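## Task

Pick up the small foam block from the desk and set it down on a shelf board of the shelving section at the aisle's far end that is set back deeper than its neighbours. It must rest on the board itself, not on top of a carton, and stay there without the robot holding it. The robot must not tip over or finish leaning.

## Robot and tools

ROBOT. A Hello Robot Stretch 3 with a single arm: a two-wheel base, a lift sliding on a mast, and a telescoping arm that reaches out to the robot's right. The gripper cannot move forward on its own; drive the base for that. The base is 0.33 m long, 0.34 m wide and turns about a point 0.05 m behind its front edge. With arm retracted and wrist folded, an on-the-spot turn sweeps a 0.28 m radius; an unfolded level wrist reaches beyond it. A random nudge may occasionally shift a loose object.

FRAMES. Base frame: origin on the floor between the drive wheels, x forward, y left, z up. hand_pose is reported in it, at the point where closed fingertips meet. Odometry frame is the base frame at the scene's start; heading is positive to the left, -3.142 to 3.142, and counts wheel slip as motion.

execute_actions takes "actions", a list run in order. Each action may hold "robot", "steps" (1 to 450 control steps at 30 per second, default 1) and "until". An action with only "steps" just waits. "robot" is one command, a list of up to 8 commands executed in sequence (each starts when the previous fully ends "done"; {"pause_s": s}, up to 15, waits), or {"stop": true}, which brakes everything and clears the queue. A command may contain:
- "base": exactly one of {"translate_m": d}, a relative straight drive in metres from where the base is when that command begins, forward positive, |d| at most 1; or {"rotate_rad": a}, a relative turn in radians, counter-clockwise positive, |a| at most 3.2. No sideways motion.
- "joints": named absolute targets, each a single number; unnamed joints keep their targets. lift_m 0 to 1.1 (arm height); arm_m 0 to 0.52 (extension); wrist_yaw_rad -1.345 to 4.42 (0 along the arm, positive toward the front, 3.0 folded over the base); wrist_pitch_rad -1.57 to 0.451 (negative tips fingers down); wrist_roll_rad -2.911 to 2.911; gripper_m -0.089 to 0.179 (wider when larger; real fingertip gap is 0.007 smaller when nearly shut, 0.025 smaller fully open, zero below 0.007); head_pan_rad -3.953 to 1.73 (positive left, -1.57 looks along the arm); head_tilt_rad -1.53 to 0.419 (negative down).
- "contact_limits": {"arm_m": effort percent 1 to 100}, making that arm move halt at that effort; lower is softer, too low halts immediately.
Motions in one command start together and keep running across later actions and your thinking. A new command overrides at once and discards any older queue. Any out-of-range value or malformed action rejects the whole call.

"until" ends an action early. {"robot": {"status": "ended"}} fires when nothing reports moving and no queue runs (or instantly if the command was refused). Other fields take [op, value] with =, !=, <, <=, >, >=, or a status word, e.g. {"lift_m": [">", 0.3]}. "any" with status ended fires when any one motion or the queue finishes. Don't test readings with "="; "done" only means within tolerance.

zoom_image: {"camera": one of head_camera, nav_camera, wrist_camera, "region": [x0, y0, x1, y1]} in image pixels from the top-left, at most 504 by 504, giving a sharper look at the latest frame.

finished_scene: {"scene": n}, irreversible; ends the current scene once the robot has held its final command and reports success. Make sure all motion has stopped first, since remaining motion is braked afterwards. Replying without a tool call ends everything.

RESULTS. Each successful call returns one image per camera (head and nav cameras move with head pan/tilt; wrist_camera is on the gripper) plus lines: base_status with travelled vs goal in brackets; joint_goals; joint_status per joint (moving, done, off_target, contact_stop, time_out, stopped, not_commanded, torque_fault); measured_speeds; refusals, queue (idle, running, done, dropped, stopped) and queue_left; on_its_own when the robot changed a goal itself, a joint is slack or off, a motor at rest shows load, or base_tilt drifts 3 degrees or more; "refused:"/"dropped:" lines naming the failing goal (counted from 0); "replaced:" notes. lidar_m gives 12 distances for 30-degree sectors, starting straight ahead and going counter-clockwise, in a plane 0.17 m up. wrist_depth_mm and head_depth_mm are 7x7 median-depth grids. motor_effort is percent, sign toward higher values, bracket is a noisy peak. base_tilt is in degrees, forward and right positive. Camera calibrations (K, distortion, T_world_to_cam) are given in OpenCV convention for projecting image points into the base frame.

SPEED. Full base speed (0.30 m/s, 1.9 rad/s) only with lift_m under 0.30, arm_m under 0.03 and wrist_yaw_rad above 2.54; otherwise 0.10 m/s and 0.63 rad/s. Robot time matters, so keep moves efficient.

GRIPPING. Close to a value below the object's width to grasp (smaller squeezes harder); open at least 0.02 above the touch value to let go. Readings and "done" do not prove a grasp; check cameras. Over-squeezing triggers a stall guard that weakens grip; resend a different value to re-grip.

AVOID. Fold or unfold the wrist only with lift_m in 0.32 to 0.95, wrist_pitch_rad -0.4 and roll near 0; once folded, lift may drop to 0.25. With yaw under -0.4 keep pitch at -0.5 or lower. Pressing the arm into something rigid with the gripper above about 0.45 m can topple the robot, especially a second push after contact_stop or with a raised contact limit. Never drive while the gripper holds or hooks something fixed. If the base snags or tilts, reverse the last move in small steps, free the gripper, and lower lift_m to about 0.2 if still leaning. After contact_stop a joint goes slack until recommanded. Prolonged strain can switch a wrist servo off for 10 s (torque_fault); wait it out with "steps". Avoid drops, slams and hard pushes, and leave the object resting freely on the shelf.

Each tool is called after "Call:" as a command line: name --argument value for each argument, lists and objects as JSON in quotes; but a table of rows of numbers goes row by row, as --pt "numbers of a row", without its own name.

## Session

Call:
execute_actions --actions '[]'

Scene clock: 0.00 s.
robot.base_odometry: x=+0.000 y=+0.000 heading=+0.000 (m, m, rad; robot's odometry frame)
robot.turned_by_wheels: +0.000 (rad since the last result)
robot.turned_by_imu: +0.000 (rad since the last result)
robot.base_tilt: forward=-0.9 right=-1.4 (deg)
robot.lidar_m: 1.48 1.96 1.58 1.79 2.43 2.31 1.35 1.17 0.90 0.93 1.52 1.44
robot.head_depth_mm: 1321 1333 1329 1348 1364 1369 1384 / 1389 1411 1408 1420 1426 1441 1462 / 1476 1474 1479 1498 1513 1532 1533 / 1558 1560 1578 1583 1594 1605 1639 / 1643 1641 1668 1684 1690 1722 1749 / 1763 1757 1793 1800 1819 1837 1845 / 1875 1888 1923 1939 1946 1969 1964
robot.base_status: not_commanded
robot.joint_positions: lift_m=+0.493 arm_m=+0.002 wrist_yaw_rad=+3.027 wrist_pitch_rad=-0.613 wrist_roll_rad=+0.011 gripper_m=+0.037 head_pan_rad=+0.007 head_tilt_rad=+0.006
robot.joint_goals: lift_m=+0.493 arm_m=+0.002 wrist_yaw_rad=+3.027 wrist_pitch_rad=-0.613 wrist_roll_rad=+0.011 gripper_m=+0.037 head_pan_rad=+0.007 head_tilt_rad=+0.006
robot.joint_status: lift_m=not_commanded arm_m=not_commanded wrist_yaw_rad=not_commanded wrist_pitch_rad=not_commanded wrist_roll_rad=not_commanded gripper_m=not_commanded head_pan_rad=not_commanded head_tilt_rad=not_commanded
robot.measured_speeds: translate_m=+0.000 rotate_rad=+0.000 lift_m=+0.000 arm_m=+0.000 wrist_yaw_rad=+0.000 wrist_pitch_rad=+0.000 wrist_roll_rad=+0.000 head_pan_rad=+0.000 head_tilt_rad=+0.000
robot: refusals=0 queue=idle queue_left=0
robot.motor_effort: left_wheel=+0 right_wheel=+1 lift_m=+24 arm_m=-1 wrist_yaw_rad=+0 wrist_pitch_rad=+6 wrist_roll_rad=+0 gripper_m=+0 head_pan_rad=+1 head_tilt_rad=+1 (%)
robot.hand_pose: x=+0.0012 y=+0.0477 z=+0.4646 quat_wxyz=(+0.253, +0.689, +0.173, +0.657) (m; robot's base frame)
robot.wrist_depth_mm: - - - - - - - / - - - - - - - / - - - - - - - / 818 816 819 839 848 851 862 / 714 717 - 717 740 741 734 / 624 633 - 627 633 640 638 / 562 571 - 564 562 560 563
pictures: head_camera (sideways: a quarter turn clockwise sets it upright), nav_camera (sideways: a quarter turn counterclockwise sets it upright), wrist_camera
camera_calibration (this result's frames):
head_camera: T_world_to_cam=[[-0.0317745, -0.0172352, -0.999346, 1.32246], [-0.0225279, 0.99961, -0.0165235, 0.0304229], [0.999241, 0.0219882, -0.0321504, -0.00589971], [0, 0, 0, 1]] pos_world=[0.0486011, -0.00748842, 1.32191]
nav_camera: T_world_to_cam=[[0.0339846, -0.0248813, 0.999113, -1.26216], [-0.0262938, -0.999366, -0.0239932, 0.0864531], [0.999076, -0.025455, -0.0346173, 0.00278565], [0, 0, 0, 1]] pos_world=[0.0423842, 0.0550649, 1.26321]
wrist_camera: T_world_to_cam=[[0.989912, -0.141566, 0.00580104, 0.000809178], [-0.0949295, -0.693085, -0.714578, 0.397292], [0.105181, 0.706819, -0.699531, 0.457679], [0, 0, 0, 1]] pos_world=[-0.0112252, -0.0480247, 0.604052]
Images, in order (width x height): head_camera 896x504, nav_camera 672x504, wrist_camera 644x364.

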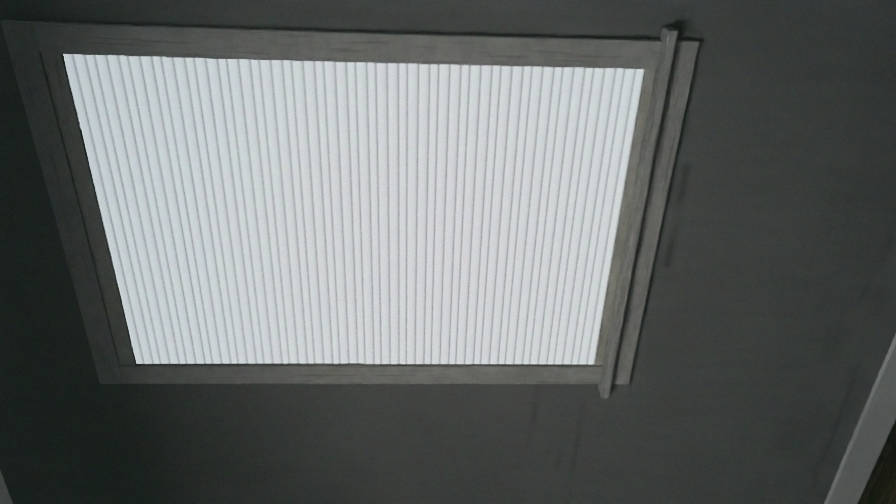

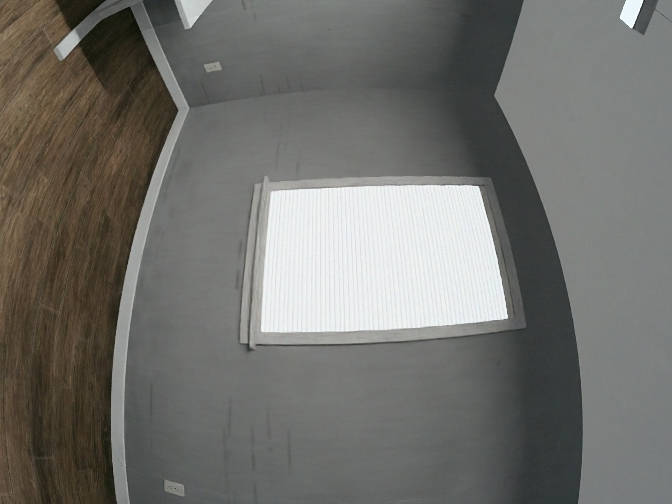

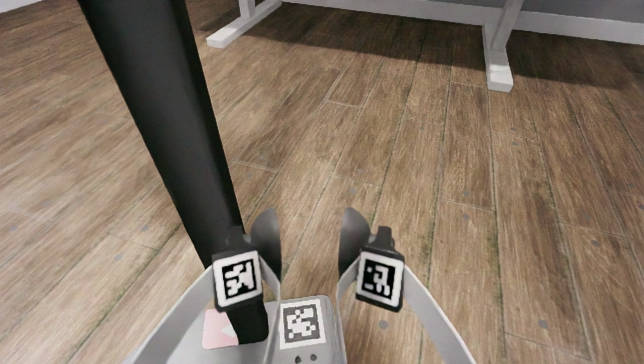

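Call:
execute_actions --actions '[{"robot": {"joints": {"head_pan_rad": 1.45, "head_tilt_rad": -0.25}}, "steps": 150, "until": {"robot": {"status": "ended"}}}]'

Scene clock: 1.47 s.
robot.base_odometry: x=+0.000 y=+0.000 heading=+0.000 (m, m, rad; robot's odometry frame)
robot.turned_by_wheels: +0.000 (rad since the last result)
robot.turned_by_imu: +0.000 (rad since the last result)
robot.base_tilt: forward=-0.8 right=-1.4 (deg)
robot.lidar_m: 1.48 1.97 1.58 1.79 2.43 2.31 1.35 1.18 0.90 0.92 1.52 1.44
robot.head_depth_mm: 1679 1746 1840 1893 1399 2000 1590 / 1745 1807 1915 1968 1483 2013 1578 / 1797 1887 1982 2002 2217 2002 1578 / 1867 1964 2064 1997 2298 2025 1576 / 1942 2039 2153 2001 2365 2004 1573 / 2013 2146 2263 2301 2486 1994 1570 / 2106 2238 2357 2484 2609 2012 1581
robot.base_status: not_commanded
robot.joint_positions: lift_m=+0.493 arm_m=+0.002 wrist_yaw_rad=+3.027 wrist_pitch_rad=-0.613 wrist_roll_rad=+0.011 gripper_m=+0.037 head_pan_rad=+1.443 head_tilt_rad=-0.246
robot.joint_goals: lift_m=+0.493 arm_m=+0.002 wrist_yaw_rad=+3.027 wrist_pitch_rad=-0.613 wrist_roll_rad=+0.011 gripper_m=+0.037 head_pan_rad=+1.450 head_tilt_rad=-0.250
robot.joint_status: lift_m=not_commanded arm_m=not_commanded wrist_yaw_rad=not_commanded wrist_pitch_rad=not_commanded wrist_roll_rad=not_commanded gripper_m=not_commanded head_pan_rad=done head_tilt_rad=done
robot.measured_speeds: translate_m=+0.000 rotate_rad=+0.000 lift_m=+0.000 arm_m=+0.000 wrist_yaw_rad=+0.000 wrist_pitch_rad=+0.000 wrist_roll_rad=+0.000 head_pan_rad=+0.000 head_tilt_rad=+0.000
robot: refusals=0 queue=done queue_left=0
robot.motor_effort: left_wheel=+0(0) right_wheel=+1(1) lift_m=+24(24) arm_m=-1(1) wrist_yaw_rad=+0(0) wrist_pitch_rad=+6(6) wrist_roll_rad=+0(0) gripper_m=+0(0) head_pan_rad=+3(39) head_tilt_rad=-3(15) (%)
robot.hand_pose: x=+0.0012 y=+0.0477 z=+0.4646 quat_wxyz=(+0.253, +0.689, +0.173, +0.657) (m; robot's base frame)
robot.wrist_depth_mm: - - - - - - - / - - - - - - - / - - - - - - - / 820 819 829 824 848 843 842 / 716 708 - 716 741 725 739 / 628 632 - 632 636 645 642 / 561 577 - 560 569 570 568
pictures: head_camera (sideways: a quarter turn clockwise sets it upright), nav_camera (sideways: a quarter turn counterclockwise sets it upright), wrist_camera
camera_calibration (this result's frames):
head_camera: T_world_to_cam=[[-0.0189235, -0.280345, -0.959713, 1.27046], [-0.99406, 0.108173, -0.0119981, 0.0304531], [0.107179, 0.953785, -0.280727, 0.323109], [0, 0, 0, 1]] pos_world=[0.0196832, 0.0446962, 1.31035]
nav_camera: T_world_to_cam=[[0.0609406, 0.276767, 0.959003, -1.20979], [0.986175, -0.165023, -0.0150418, 0.0686168], [0.154095, 0.946661, -0.282997, 0.331251], [0, 0, 0, 1]] pos_world=[-0.044987, 0.0325701, 1.25496]
wrist_camera: T_world_to_cam=[[0.989912, -0.141566, 0.00580131, 0.000809042], [-0.0949292, -0.693085, -0.714578, 0.397292], [0.105181, 0.706819, -0.699531, 0.457679], [0, 0, 0, 1]] pos_world=[-0.0112252, -0.0480247, 0.604052]
Images, in order (width x height): head_camera 896x504, nav_camera 672x504, wrist_camera 644x364.

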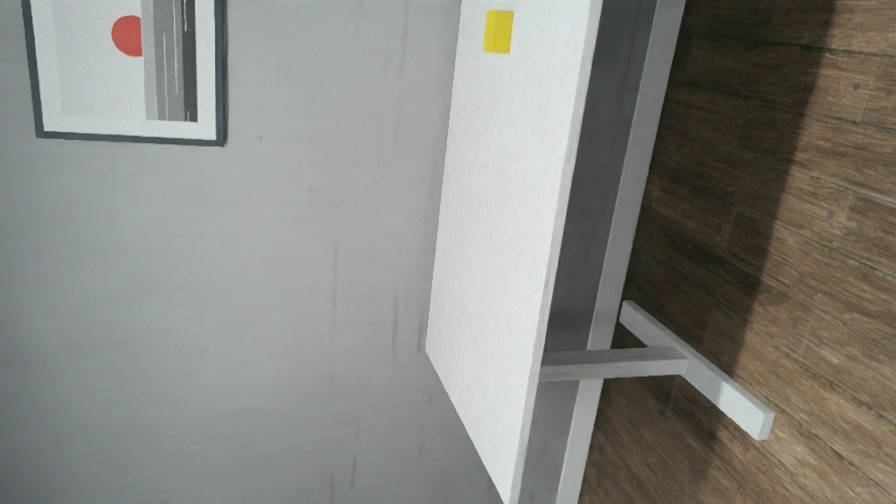

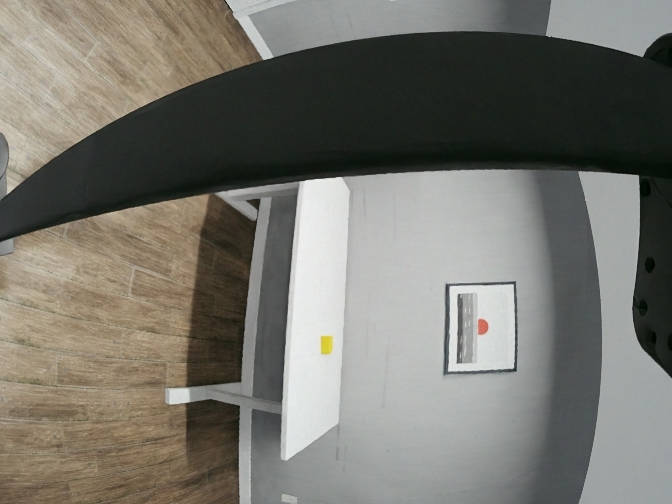

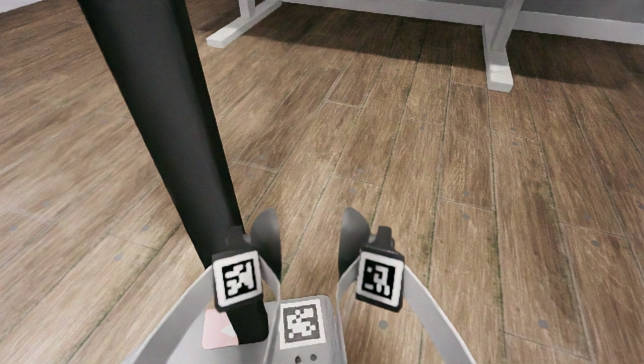

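Call:
execute_actions --actions '[{"robot": {"joints": {"head_pan_rad": -2.1, "head_tilt_rad": -0.3}}, "steps": 200, "until": {"robot": {"status": "ended"}}}]'

Scene clock: 5.17 s.
robot.base_odometry: x=+0.000 y=+0.000 heading=+0.000 (m, m, rad; robot's odometry frame)
robot.turned_by_wheels: +0.000 (rad since the last result)
robot.turned_by_imu: +0.001 (rad since the last result)
robot.base_tilt: forward=-0.8 right=-1.4 (deg)
robot.lidar_m: 1.48 1.95 1.58 1.79 2.43 2.31 1.35 1.18 0.90 0.93 1.52 1.44
robot.head_depth_mm: 2384 2514 2625 2347 2217 1900 1513 / 2409 2573 2729 2918 2538 1883 1512 / 763 812 866 938 1008 1695 1419 / 757 802 858 914 978 1063 1148 / 758 804 856 909 980 1055 1149 / 758 802 853 906 975 1057 1138 / 753 800 846 906 978 1078 1424
robot.base_status: not_commanded
robot.joint_positions: lift_m=+0.493 arm_m=+0.002 wrist_yaw_rad=+3.027 wrist_pitch_rad=-0.613 wrist_roll_rad=+0.011 gripper_m=+0.037 head_pan_rad=-2.093 head_tilt_rad=-0.296
robot.joint_goals: lift_m=+0.493 arm_m=+0.002 wrist_yaw_rad=+3.027 wrist_pitch_rad=-0.613 wrist_roll_rad=+0.011 gripper_m=+0.037 head_pan_rad=-2.100 head_tilt_rad=-0.300
robot.joint_status: lift_m=not_commanded arm_m=not_commanded wrist_yaw_rad=not_commanded wrist_pitch_rad=not_commanded wrist_roll_rad=not_commanded gripper_m=not_commanded head_pan_rad=done head_tilt_rad=done
robot.measured_speeds: translate_m=+0.000 rotate_rad=+0.000 lift_m=+0.000 arm_m=+0.000 wrist_yaw_rad=+0.000 wrist_pitch_rad=+0.000 wrist_roll_rad=+0.000 head_pan_rad=+0.000 head_tilt_rad=+0.000
robot: refusals=0 queue=done queue_left=0
robot.motor_effort: left_wheel=-1(0) right_wheel=+1(1) lift_m=+24(24) arm_m=-1(1) wrist_yaw_rad=+0(1) wrist_pitch_rad=+5(5) wrist_roll_rad=+0(0) gripper_m=-2(0) head_pan_rad=-3(39) head_tilt_rad=-2(7) (%)
robot.hand_pose: x=+0.0012 y=+0.0477 z=+0.4646 quat_wxyz=(+0.253, +0.689, +0.173, +0.657) (m; robot's base frame)
robot.wrist_depth_mm: - - - - - - - / - - - - - - - / - - - - - - - / 814 824 830 831 851 844 838 / 714 706 - 711 739 716 725 / 630 628 - 639 639 642 640 / 554 579 - 560 562 563 572
pictures: head_camera (sideways: a quarter turn clockwise sets it upright), nav_camera (sideways: a quarter turn counterclockwise sets it upright), wrist_camera
camera_calibration (this result's frames):
head_camera: T_world_to_cam=[[0.14862, 0.292546, -0.944632, 1.24974], [0.87669, -0.48093, -0.0110099, 0.0177541], [-0.457523, -0.826512, -0.327948, 0.388011], [0, 0, 0, 1]] pos_world=[-0.023778, -0.0363724, 1.30799]
nav_camera: T_world_to_cam=[[-0.186027, -0.273083, 0.943832, -1.18847], [-0.846956, 0.5315, -0.0131522, 0.077338], [-0.498056, -0.801831, -0.330163, 0.396613], [0, 0, 0, 1]] pos_world=[0.0419495, -0.0476386, 1.25368]
wrist_camera: T_world_to_cam=[[0.989912, -0.141566, 0.00580115, 0.000809123], [-0.0949293, -0.693084, -0.714578, 0.397292], [0.105181, 0.706819, -0.699531, 0.457679], [0, 0, 0, 1]] pos_world=[-0.0112252, -0.0480247, 0.604052]
Images, in order (width x height): head_camera 896x504, nav_camera 672x504, wrist_camera 644x364.

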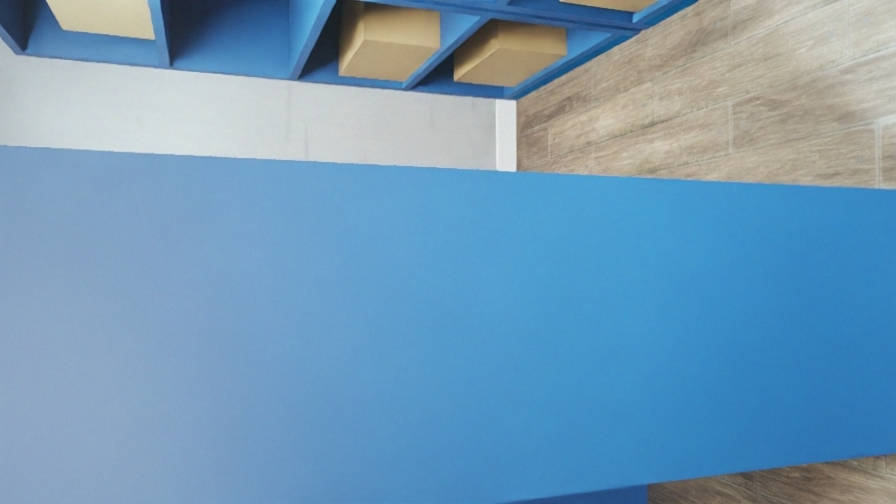

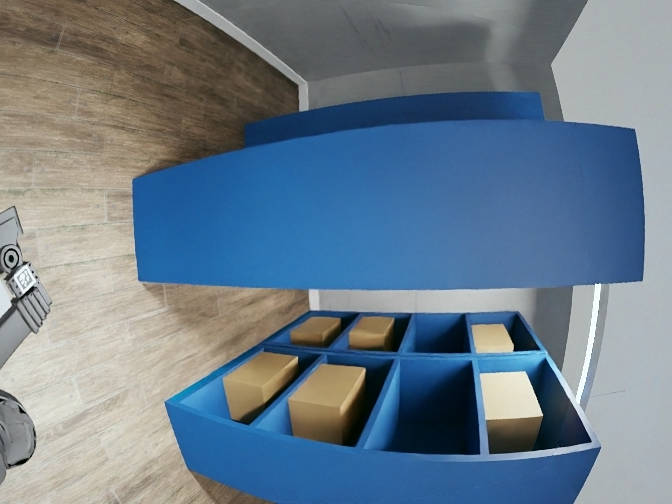

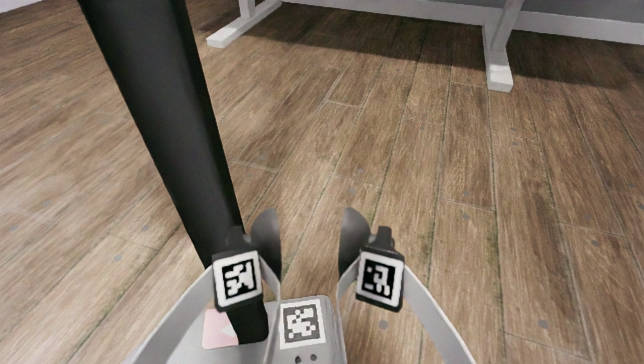

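Call:
execute_actions --actions '[{"robot": [{"base": {"rotate_rad": 1.147}, "joints": {"lift_m": 0.28, "wrist_pitch_rad": -0.4, "wrist_roll_rad": 0.0, "head_pan_rad": 0.0, "head_tilt_rad": -0.5}}, {"base": {"translate_m": 0.92}}], "steps": 450, "until": {"robot": {"status": "ended"}}}]'

Scene clock: 16.20 s.
robot.base_odometry: x=+0.378 y=+0.839 heading=+1.147 (m, m, rad; robot's odometry frame)
robot.turned_by_wheels: +1.147 (rad since the last result)
robot.turned_by_imu: +1.165 (rad since the last result)
robot.base_tilt: forward=-0.8 right=-1.4 (deg)
robot.lidar_m: 1.09 1.15 1.07 2.26 2.37 1.95 1.82 2.02 1.53 1.49 1.47 0.72
robot.head_depth_mm: 888 971 1069 1106 844 686 578 / 892 975 1071 1108 845 684 576 / 896 982 1083 1108 819 686 576 / 902 988 1088 1108 794 684 576 / 910 996 1098 1102 845 684 576 / 915 1001 1104 1112 847 684 576 / 920 1004 1118 1110 846 686 578
robot.base_status: done (translate_m +0.9200 of +0.9200)
robot.joint_positions: lift_m=+0.281 arm_m=+0.002 wrist_yaw_rad=+3.027 wrist_pitch_rad=-0.419 wrist_roll_rad=+0.004 gripper_m=+0.037 head_pan_rad=-0.007 head_tilt_rad=-0.495
robot.joint_goals: lift_m=+0.280 arm_m=+0.002 wrist_yaw_rad=+3.027 wrist_pitch_rad=-0.400 wrist_roll_rad=+0.000 gripper_m=+0.037 head_pan_rad=+0.000 head_tilt_rad=-0.500
robot.joint_status: lift_m=done arm_m=not_commanded wrist_yaw_rad=not_commanded wrist_pitch_rad=done wrist_roll_rad=done gripper_m=not_commanded head_pan_rad=done head_tilt_rad=done
robot.measured_speeds: translate_m=+0.000 rotate_rad=+0.000 lift_m=+0.000 arm_m=+0.000 wrist_yaw_rad=+0.000 wrist_pitch_rad=+0.000 wrist_roll_rad=+0.000 head_pan_rad=+0.000 head_tilt_rad=+0.000
robot: refusals=0 queue=done queue_left=0
robot.motor_effort: left_wheel=-4(12) right_wheel=+3(7) lift_m=+13(24) arm_m=-1(1) wrist_yaw_rad=-1(0) wrist_pitch_rad=+8(9) wrist_roll_rad=-2(3) gripper_m=+0(0) head_pan_rad=+3(38) head_tilt_rad=-3(14) (%)
robot.hand_pose: x=+0.0045 y=+0.0761 z=+0.2930 quat_wxyz=(+0.187, +0.700, +0.107, +0.681) (m; robot's base frame)
robot.wrist_depth_mm: - - - - - - - / - - - - - - - / 925 - 949 961 970 - - / 704 718 725 727 738 750 740 / 572 587 - 586 610 603 600 / 482 505 - 511 499 499 499 / 427 - - - 422 428 430
pictures: head_camera (sideways: a quarter turn clockwise sets it upright), nav_camera (sideways: a quarter turn counterclockwise sets it upright), wrist_camera
camera_calibration (this result's frames):
head_camera: T_world_to_cam=[[-0.507696, -0.0134962, -0.86143, 1.14519], [-0.0150308, 0.999864, -0.00680649, 0.017719], [0.861405, 0.00949234, -0.50783, 0.614044], [0, 0, 0, 1]] pos_world=[0.0527361, -0.0080895, 1.29845]
nav_camera: T_world_to_cam=[[0.50899, -0.0286438, 0.860296, -1.08372], [-0.0472383, -0.99887, -0.00530934, 0.0622468], [0.859476, -0.0379365, -0.509767, 0.622049], [0, 0, 0, 1]] pos_world=[0.0199068, 0.0547329, 1.24975]
wrist_camera: T_world_to_cam=[[0.990254, -0.139092, 0.00706721, 0.002054], [-0.0704119, -0.543783, -0.836267, 0.318917], [0.120161, 0.827619, -0.548277, 0.263682], [0, 0, 0, 1]] pos_world=[-0.0112627, -0.0445207, 0.411256]
Images, in order (width x height): head_camera 896x504, nav_camera 672x504, wrist_camera 644x364.

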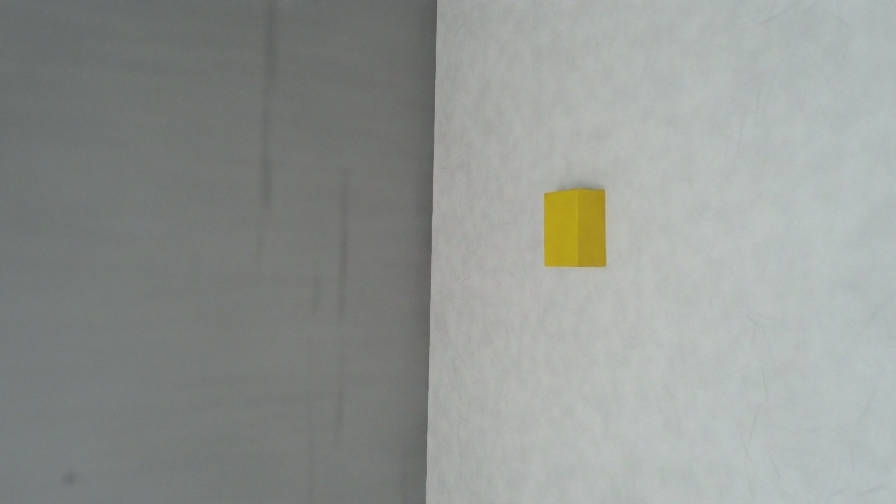

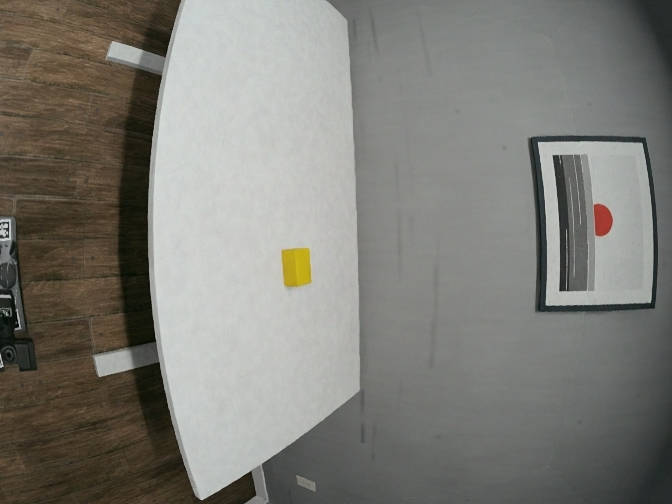

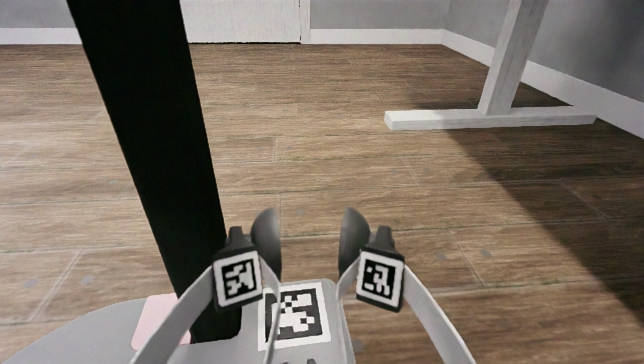

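Call:
zoom_image --camera "head_camera" --region '[510, 160, 640, 290]'

Region (510, 160, 640, 290) of head_camera's 896x504 image, scaled by 3.877, with more detail than that image has.

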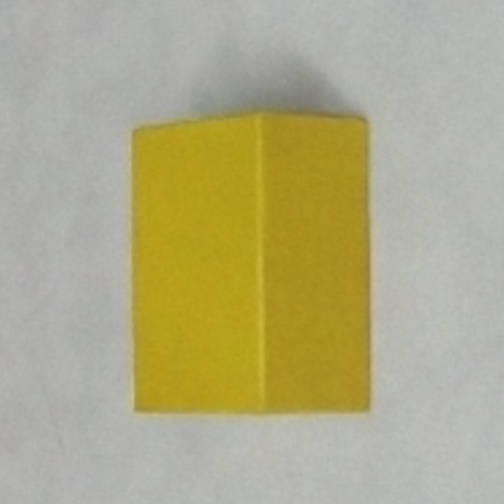

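Call:
execute_actions --actions '[{"robot": {"base": {"rotate_rad": 1.535}, "joints": {"lift_m": 0.845, "head_pan_rad": -1.5, "head_tilt_rad": -0.65}}, "steps": 100, "until": {"robot": {"lift_m": [">", 0.36]}}}, {"robot": {"joints": {"wrist_yaw_rad": 1.6}}, "steps": 300, "until": {"robot": {"lift_m": [">", 0.78], "base_status": ["!=", "moving"]}}}, {"robot": {"joints": {"wrist_yaw_rad": 0.0, "gripper_m": 0.175}}, "steps": 300, "until": {"robot": {"status": "ended"}}}]'

Scene clock: 26.93 s.
robot.base_odometry: x=+0.378 y=+0.839 heading=+2.682 (m, m, rad; robot's odometry frame)
robot.turned_by_wheels: +1.535 (rad since the last result)
robot.turned_by_imu: +1.553 (rad since the last result)
robot.base_tilt: forward=-0.9 right=-1.3 (deg)
robot.lidar_m: 2.25 2.36 1.95 1.81 2.10 1.54 1.49 1.54 0.72 1.09 1.13 1.07
robot.head_depth_mm: 909 1007 1098 888 735 625 - / 911 1019 1102 890 725 612 - / 919 1028 1103 835 737 - - / 929 1039 1115 888 727 620 1156 / 938 1048 1130 891 736 612 1165 / 944 1070 1144 895 728 613 1186 / 964 1075 1156 896 728 615 1190
robot.base_status: done (rotate_rad +1.5348 of +1.5350)
robot.joint_positions: lift_m=+0.844 arm_m=+0.002 wrist_yaw_rad=+0.003 wrist_pitch_rad=-0.418 wrist_roll_rad=+0.002 gripper_m=+0.175 head_pan_rad=-1.493 head_tilt_rad=-0.642
robot.joint_goals: lift_m=+0.845 arm_m=+0.002 wrist_yaw_rad=+0.000 wrist_pitch_rad=-0.400 wrist_roll_rad=+0.000 gripper_m=+0.175 head_pan_rad=-1.500 head_tilt_rad=-0.650
robot.joint_status: lift_m=done arm_m=not_commanded wrist_yaw_rad=done wrist_pitch_rad=done wrist_roll_rad=done gripper_m=done head_pan_rad=done head_tilt_rad=done
robot.measured_speeds: translate_m=+0.000 rotate_rad=+0.000 lift_m=+0.000 arm_m=+0.000 wrist_yaw_rad=+0.000 wrist_pitch_rad=+0.000 wrist_roll_rad=+0.000 head_pan_rad=+0.000 head_tilt_rad=+0.000
robot: refusals=0 queue=done queue_left=0
robot.motor_effort: left_wheel=-4(14) right_wheel=+2(6) lift_m=+34(35) arm_m=-1(1) wrist_yaw_rad=-4(7) wrist_pitch_rad=+7(8) wrist_roll_rad=-2(3) gripper_m=+0(85) head_pan_rad=-3(40) head_tilt_rad=-2(13) (%)
robot.hand_pose: x=-0.0209 y=-0.3711 z=+0.8571 quat_wxyz=(+0.691, +0.148, -0.692, -0.146) (m; robot's base frame)
robot.wrist_depth_mm: 726 723 737 756 737 758 757 / 788 786 785 790 807 820 828 / 584 592 602 606 614 631 902 / 446 449 450 456 467 471 482 / 362 370 367 370 373 389 379 / - 305 306 309 313 - 318 / 255 262 264 266 265 270 269
pictures: head_camera (sideways: a quarter turn clockwise sets it upright), nav_camera (sideways: a quarter turn counterclockwise sets it upright), wrist_camera
camera_calibration (this result's frames):
head_camera: T_world_to_cam=[[-0.0658722, 0.62545, -0.777479, 1.03305], [0.994938, 0.100434, -0.00350132, 0.0072542], [0.0758956, -0.773774, -0.628899, 0.776345], [0, 0, 0, 1]] pos_world=[0.00191034, -0.0461309, 1.29144]
nav_camera: T_world_to_cam=[[0.0239789, -0.630124, 0.776124, -0.971022], [-0.999307, -0.0372036, 0.000669174, 0.0602706], [0.028453, -0.775603, -0.63058, 0.784293], [0, 0, 0, 1]] pos_world=[0.0611974, -0.00132204, 1.24815]
wrist_camera: T_world_to_cam=[[-0.999737, 0.0213742, 0.00828456, -0.0221081], [0.00477527, 0.547653, -0.836692, 0.952596], [-0.0224207, -0.836432, -0.547611, 0.324969], [0, 0, 0, 1]] pos_world=[-0.0193652, -0.249405, 0.975169]
Images, in order (width x height): head_camera 896x504, nav_camera 672x504, wrist_camera 644x364.

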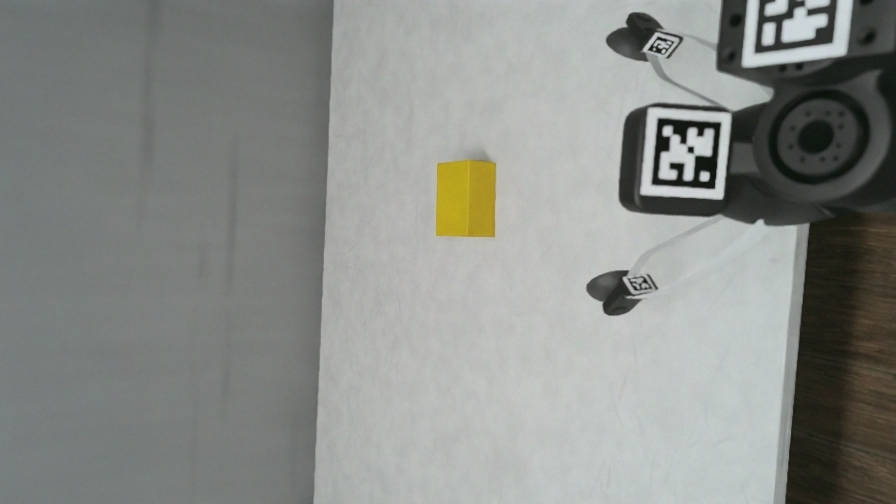

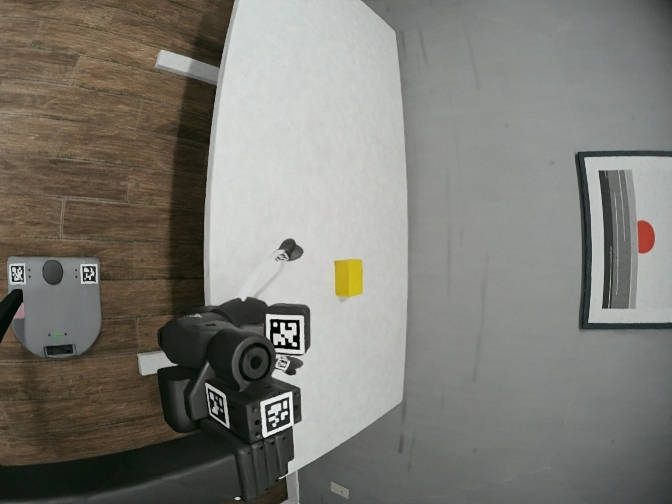

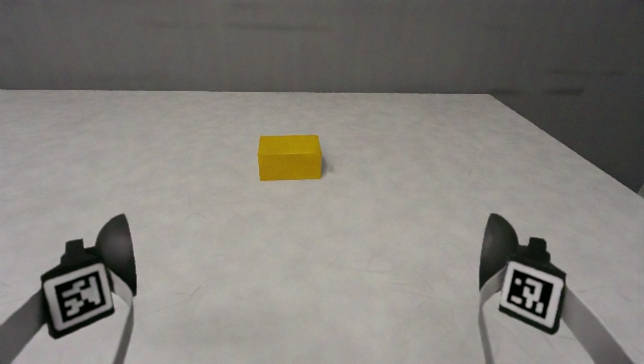

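Call:
execute_actions --actions '[]'

Scene clock: 28.17 s.
robot.base_odometry: x=+0.378 y=+0.839 heading=+2.682 (m, m, rad; robot's odometry frame)
robot.turned_by_wheels: +0.000 (rad since the last result)
robot.turned_by_imu: +0.000 (rad since the last result)
robot.base_tilt: forward=-0.9 right=-1.5 (deg)
robot.lidar_m: 2.26 2.35 1.95 1.81 2.10 1.54 1.49 1.54 0.72 1.09 1.14 1.07
robot.head_depth_mm: 901 1009 1102 891 735 627 - / 912 1017 1101 891 725 612 - / 919 1030 1101 837 737 - - / 930 1037 1117 890 725 618 1159 / 944 1050 1131 891 739 613 1160 / 951 1069 1146 891 727 613 1184 / 957 1074 1154 897 726 616 1183
robot.base_status: done (rotate_rad +1.5348 of +1.5350)
robot.joint_positions: lift_m=+0.844 arm_m=+0.002 wrist_yaw_rad=+0.003 wrist_pitch_rad=-0.418 wrist_roll_rad=+0.002 gripper_m=+0.175 head_pan_rad=-1.493 head_tilt_rad=-0.642
robot.joint_goals: lift_m=+0.845 arm_m=+0.002 wrist_yaw_rad=+0.000 wrist_pitch_rad=-0.400 wrist_roll_rad=+0.000 gripper_m=+0.175 head_pan_rad=-1.500 head_tilt_rad=-0.650
robot.joint_status: lift_m=done arm_m=not_commanded wrist_yaw_rad=done wrist_pitch_rad=done wrist_roll_rad=done gripper_m=done head_pan_rad=done head_tilt_rad=done
robot.measured_speeds: translate_m=+0.000 rotate_rad=+0.000 lift_m=+0.000 arm_m=+0.000 wrist_yaw_rad=+0.000 wrist_pitch_rad=+0.000 wrist_roll_rad=+0.000 head_pan_rad=+0.000 head_tilt_rad=+0.000
robot: refusals=0 queue=done queue_left=0
robot.motor_effort: left_wheel=-4(4) right_wheel=+3(3) lift_m=+34(35) arm_m=-1(1) wrist_yaw_rad=-3(3) wrist_pitch_rad=+7(7) wrist_roll_rad=-2(2) gripper_m=+1(0) head_pan_rad=-3(3) head_tilt_rad=-4(3) (%)
robot.hand_pose: x=-0.0209 y=-0.3711 z=+0.8571 quat_wxyz=(+0.691, +0.148, -0.692, -0.146) (m; robot's base frame)
robot.wrist_depth_mm: 735 735 738 745 741 750 747 / 785 783 787 795 805 810 818 / 577 590 595 610 615 631 878 / 443 450 450 448 467 472 476 / 359 370 364 367 375 387 378 / - 305 306 309 312 - 316 / 254 262 264 266 267 268 271
pictures: head_camera (sideways: a quarter turn clockwise sets it upright), nav_camera (sideways: a quarter turn counterclockwise sets it upright), wrist_camera
camera_calibration (this result's frames):
head_camera: T_world_to_cam=[[-0.0658723, 0.625449, -0.777479, 1.03305], [0.994938, 0.100434, -0.00350133, 0.00725421], [0.0758957, -0.773774, -0.628899, 0.776344], [0, 0, 0, 1]] pos_world=[0.00191035, -0.0461309, 1.29144]
nav_camera: T_world_to_cam=[[0.0239789, -0.630124, 0.776124, -0.971022], [-0.999307, -0.0372037, 0.000669165, 0.0602706], [0.0284531, -0.775603, -0.63058, 0.784293], [0, 0, 0, 1]] pos_world=[0.0611974, -0.00132204, 1.24815]
wrist_camera: T_world_to_cam=[[-0.999737, 0.0213833, 0.00828454, -0.0221067], [0.0047803, 0.547653, -0.836692, 0.952596], [-0.0224283, -0.836432, -0.547611, 0.324969], [0, 0, 0, 1]] pos_world=[-0.0193661, -0.249405, 0.975169]
Images, in order (width x height): head_camera 896x504, nav_camera 672x504, wrist_camera 644x364.

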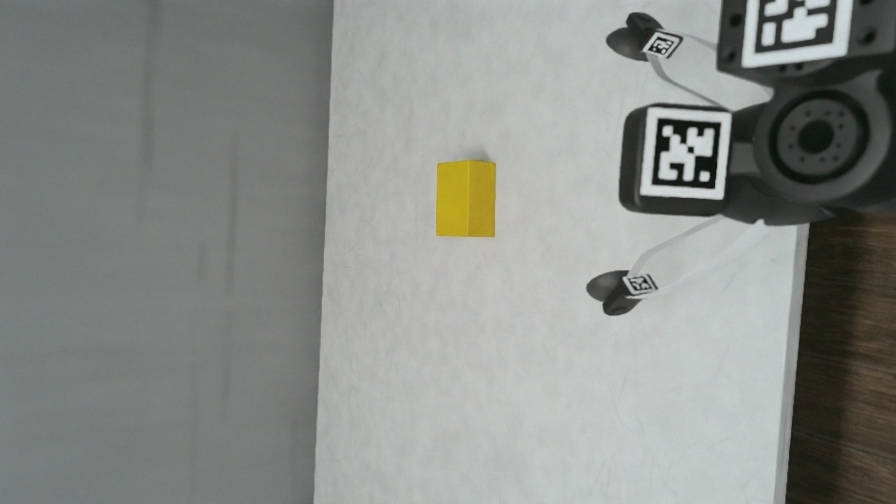

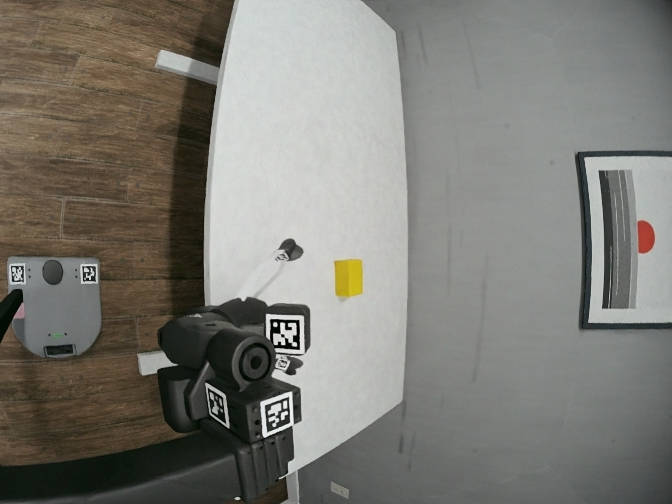

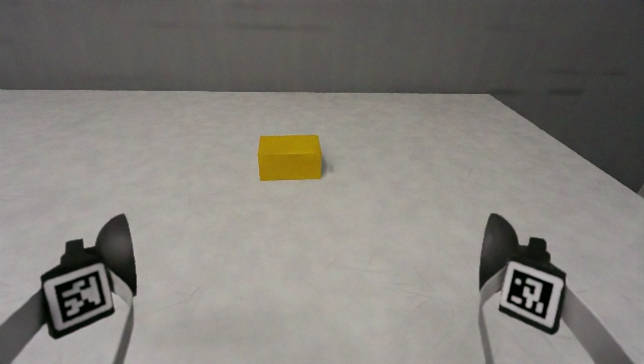

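Call:
execute_actions --actions '[{"robot": {"base": {"translate_m": 0.035}, "joints": {"wrist_pitch_rad": -0.6, "arm_m": 0.24}}, "steps": 450, "until": {"robot": {"status": "ended"}}}]'

Scene clock: 32.63 s.
robot.base_odometry: x=+0.347 y=+0.854 heading=+2.682 (m, m, rad; robot's odometry frame)
robot.turned_by_wheels: +0.000 (rad since the last result)
robot.turned_by_imu: +0.001 (rad since the last result)
robot.base_tilt: forward=-0.8 right=-1.4 (deg)
robot.lidar_m: 2.22 2.32 1.94 1.81 2.14 1.58 1.52 1.54 0.74 1.09 1.14 1.04
robot.head_depth_mm: 903 1006 1103 - 705 612 1138 / 908 1018 1109 - 706 612 1139 / 923 1033 1104 - 706 613 1142 / 933 1043 1116 903 725 613 1154 / 943 1051 1123 890 727 614 1160 / 950 1062 1146 891 727 615 1184 / 962 1075 1157 893 727 615 1185
robot.base_status: done (translate_m +0.0350 of +0.0350)
robot.joint_positions: lift_m=+0.844 arm_m=+0.240 wrist_yaw_rad=+0.001 wrist_pitch_rad=-0.612 wrist_roll_rad=+0.002 gripper_m=+0.175 head_pan_rad=-1.493 head_tilt_rad=-0.642
robot.joint_goals: lift_m=+0.845 arm_m=+0.240 wrist_yaw_rad=+0.000 wrist_pitch_rad=-0.600 wrist_roll_rad=+0.000 gripper_m=+0.175 head_pan_rad=-1.500 head_tilt_rad=-0.650
robot.joint_status: lift_m=done arm_m=done wrist_yaw_rad=done wrist_pitch_rad=done wrist_roll_rad=done gripper_m=done head_pan_rad=done head_tilt_rad=done
robot.measured_speeds: translate_m=+0.000 rotate_rad=+0.000 lift_m=+0.000 arm_m=+0.000 wrist_yaw_rad=+0.000 wrist_pitch_rad=+0.000 wrist_roll_rad=+0.000 head_pan_rad=+0.000 head_tilt_rad=+0.000
robot: refusals=0 queue=done queue_left=0
robot.motor_effort: left_wheel=-5(6) right_wheel=+3(6) lift_m=+34(34) arm_m=+1(1) wrist_yaw_rad=-2(4) wrist_pitch_rad=+5(8) wrist_roll_rad=-1(2) gripper_m=+0(1) head_pan_rad=-3(3) head_tilt_rad=-3(2) (%)
robot.hand_pose: x=-0.0213 y=-0.5806 z=+0.8162 quat_wxyz=(+0.674, +0.213, -0.675, -0.213) (m; robot's base frame)
robot.wrist_depth_mm: 550 557 562 566 568 574 574 / 476 484 488 496 502 512 523 / 386 391 393 398 404 407 414 / 325 327 331 270 336 340 346 / 280 285 282 264 288 301 294 / - 247 249 251 253 - 258 / 214 220 222 223 225 226 227
pictures: head_camera (sideways: a quarter turn clockwise sets it upright), nav_camera (sideways: a quarter turn counterclockwise sets it upright), wrist_camera
camera_calibration (this result's frames):
head_camera: T_world_to_cam=[[-0.0657515, 0.625462, -0.777479, 1.03304], [0.994957, 0.100242, -0.00350133, 0.00725408], [0.0757462, -0.773788, -0.628899, 0.776346], [0, 0, 0, 1]] pos_world=[0.00190144, -0.0461301, 1.29144]
nav_camera: T_world_to_cam=[[0.0238573, -0.630129, 0.776124, -0.971021], [-0.999315, -0.0370108, 0.000669172, 0.0602706], [0.0283033, -0.775608, -0.63058, 0.784294], [0, 0, 0, 1]] pos_world=[0.0611971, -0.00133267, 1.24815]
wrist_camera: T_world_to_cam=[[-0.999698, 0.0209537, 0.0128013, -0.021623], [0.00548438, 0.698711, -0.715383, 1.02179], [-0.0239343, -0.715097, -0.698615, 0.321019], [0, 0, 0, 1]] pos_world=[-0.019537, -0.483924, 0.955517]
Images, in order (width x height): head_camera 896x504, nav_camera 672x504, wrist_camera 644x364.

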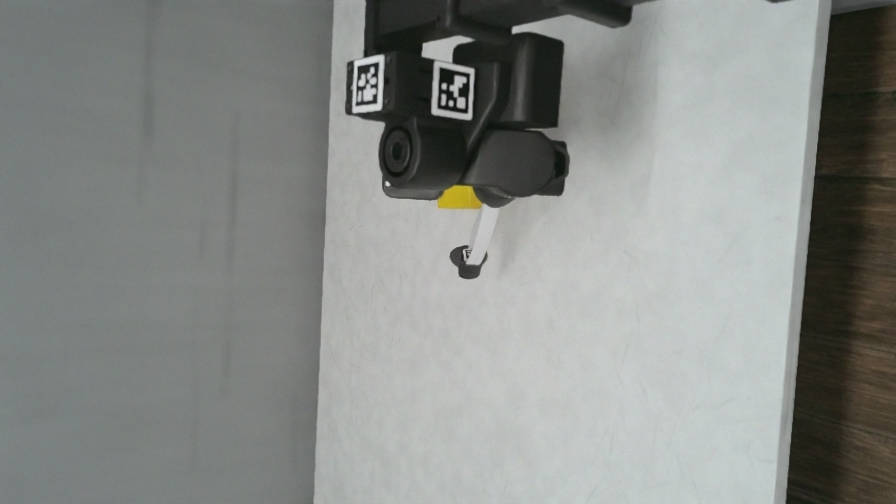

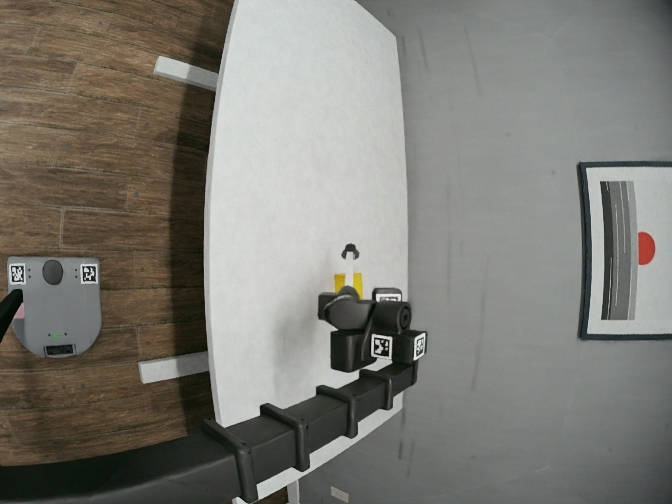

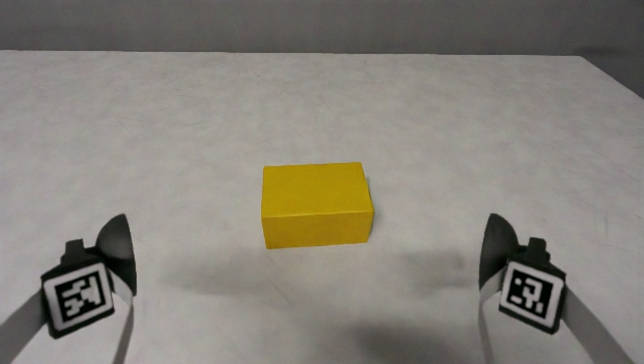

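Call:
execute_actions --actions '[{"robot": [{"joints": {"arm_m": 0.33}}, {"joints": {"lift_m": 0.785}}], "steps": 450, "until": {"robot": {"status": "ended"}}}]'

Scene clock: 36.50 s.
robot.base_odometry: x=+0.347 y=+0.854 heading=+2.682 (m, m, rad; robot's odometry frame)
robot.turned_by_wheels: +0.000 (rad since the last result)
robot.turned_by_imu: +0.001 (rad since the last result)
robot.base_tilt: forward=-0.8 right=-1.4 (deg)
robot.lidar_m: 2.22 2.32 1.94 1.81 2.15 1.58 1.53 1.54 0.74 1.09 1.13 1.04
robot.head_depth_mm: 904 1012 1100 - - 612 1151 / 917 1017 1103 - 725 613 1146 / 921 1026 1100 - 725 611 1140 / 936 1036 1118 893 726 612 1159 / 936 1053 1131 891 727 615 1162 / 950 1060 1145 890 725 613 1186 / 959 1078 1151 895 730 614 1186
robot.base_status: done (translate_m +0.0350 of +0.0350)
robot.joint_positions: lift_m=+0.786 arm_m=+0.330 wrist_yaw_rad=+0.001 wrist_pitch_rad=-0.613 wrist_roll_rad=+0.002 gripper_m=+0.175 head_pan_rad=-1.493 head_tilt_rad=-0.642
robot.joint_goals: lift_m=+0.785 arm_m=+0.330 wrist_yaw_rad=+0.000 wrist_pitch_rad=-0.600 wrist_roll_rad=+0.000 gripper_m=+0.175 head_pan_rad=-1.500 head_tilt_rad=-0.650
robot.joint_status: lift_m=done arm_m=done wrist_yaw_rad=done wrist_pitch_rad=done wrist_roll_rad=done gripper_m=done head_pan_rad=done head_tilt_rad=done
robot.measured_speeds: translate_m=+0.000 rotate_rad=+0.000 lift_m=+0.000 arm_m=+0.000 wrist_yaw_rad=+0.000 wrist_pitch_rad=+0.000 wrist_roll_rad=+0.000 head_pan_rad=+0.000 head_tilt_rad=+0.000
robot: refusals=0 queue=done queue_left=0
robot.motor_effort: left_wheel=-4(4) right_wheel=+3(2) lift_m=+13(34) arm_m=+1(0) wrist_yaw_rad=-2(1) wrist_pitch_rad=+5(5) wrist_roll_rad=-2(1) gripper_m=+0(0) head_pan_rad=-3(3) head_tilt_rad=-3(3) (%)
robot.hand_pose: x=-0.0213 y=-0.6705 z=+0.7572 quat_wxyz=(+0.674, +0.214, -0.674, -0.213) (m; robot's base frame)
robot.wrist_depth_mm: 453 454 465 477 471 478 475 / 356 363 368 375 376 383 391 / 289 291 297 298 304 309 307 / 243 246 248 250 252 255 259 / 211 215 203 161 206 225 221 / - 186 148 148 165 - 194 / 162 166 165 166 169 170 171
pictures: head_camera (sideways: a quarter turn clockwise sets it upright), nav_camera (sideways: a quarter turn counterclockwise sets it upright), wrist_camera
camera_calibration (this result's frames):
head_camera: T_world_to_cam=[[-0.0657512, 0.625462, -0.777479, 1.03304], [0.994957, 0.100242, -0.00350133, 0.00725408], [0.0757459, -0.773788, -0.628899, 0.776346], [0, 0, 0, 1]] pos_world=[0.00190141, -0.0461301, 1.29144]
nav_camera: T_world_to_cam=[[0.023857, -0.630129, 0.776124, -0.971021], [-0.999315, -0.0370103, 0.000669172, 0.0602706], [0.0283029, -0.775608, -0.63058, 0.784294], [0, 0, 0, 1]] pos_world=[0.0611971, -0.0013327, 1.24815]
wrist_camera: T_world_to_cam=[[-0.999698, 0.020961, 0.0128101, -0.0189886], [0.0054928, 0.698999, -0.715102, 1.04247], [-0.0239435, -0.714816, -0.698903, 0.215954], [0, 0, 0, 1]] pos_world=[-0.0195382, -0.573919, 0.896646]
Images, in order (width x height): head_camera 896x504, nav_camera 672x504, wrist_camera 644x364.

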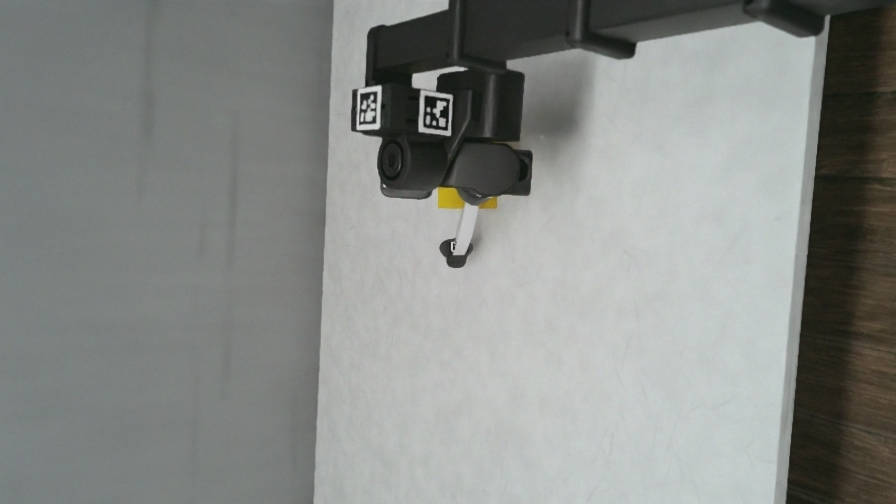

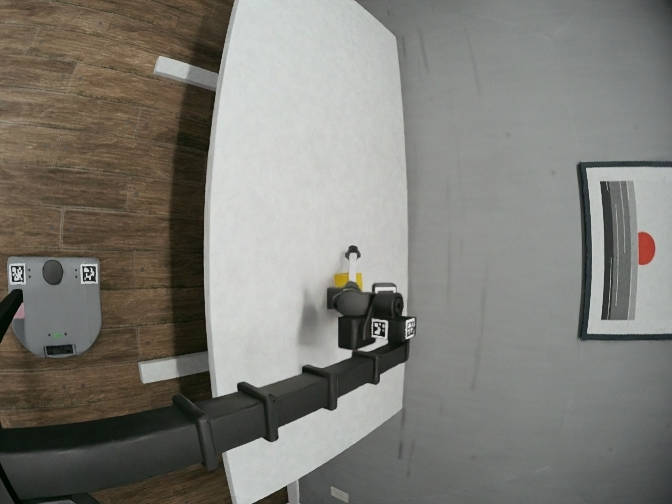

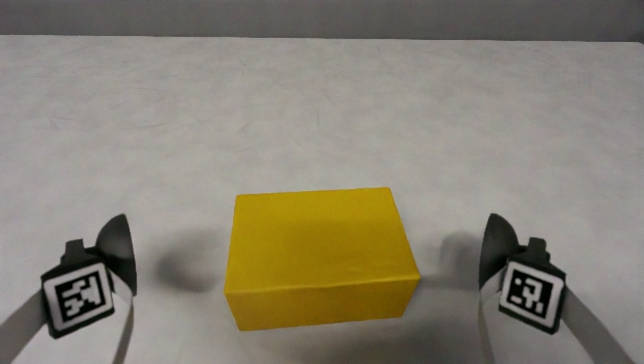

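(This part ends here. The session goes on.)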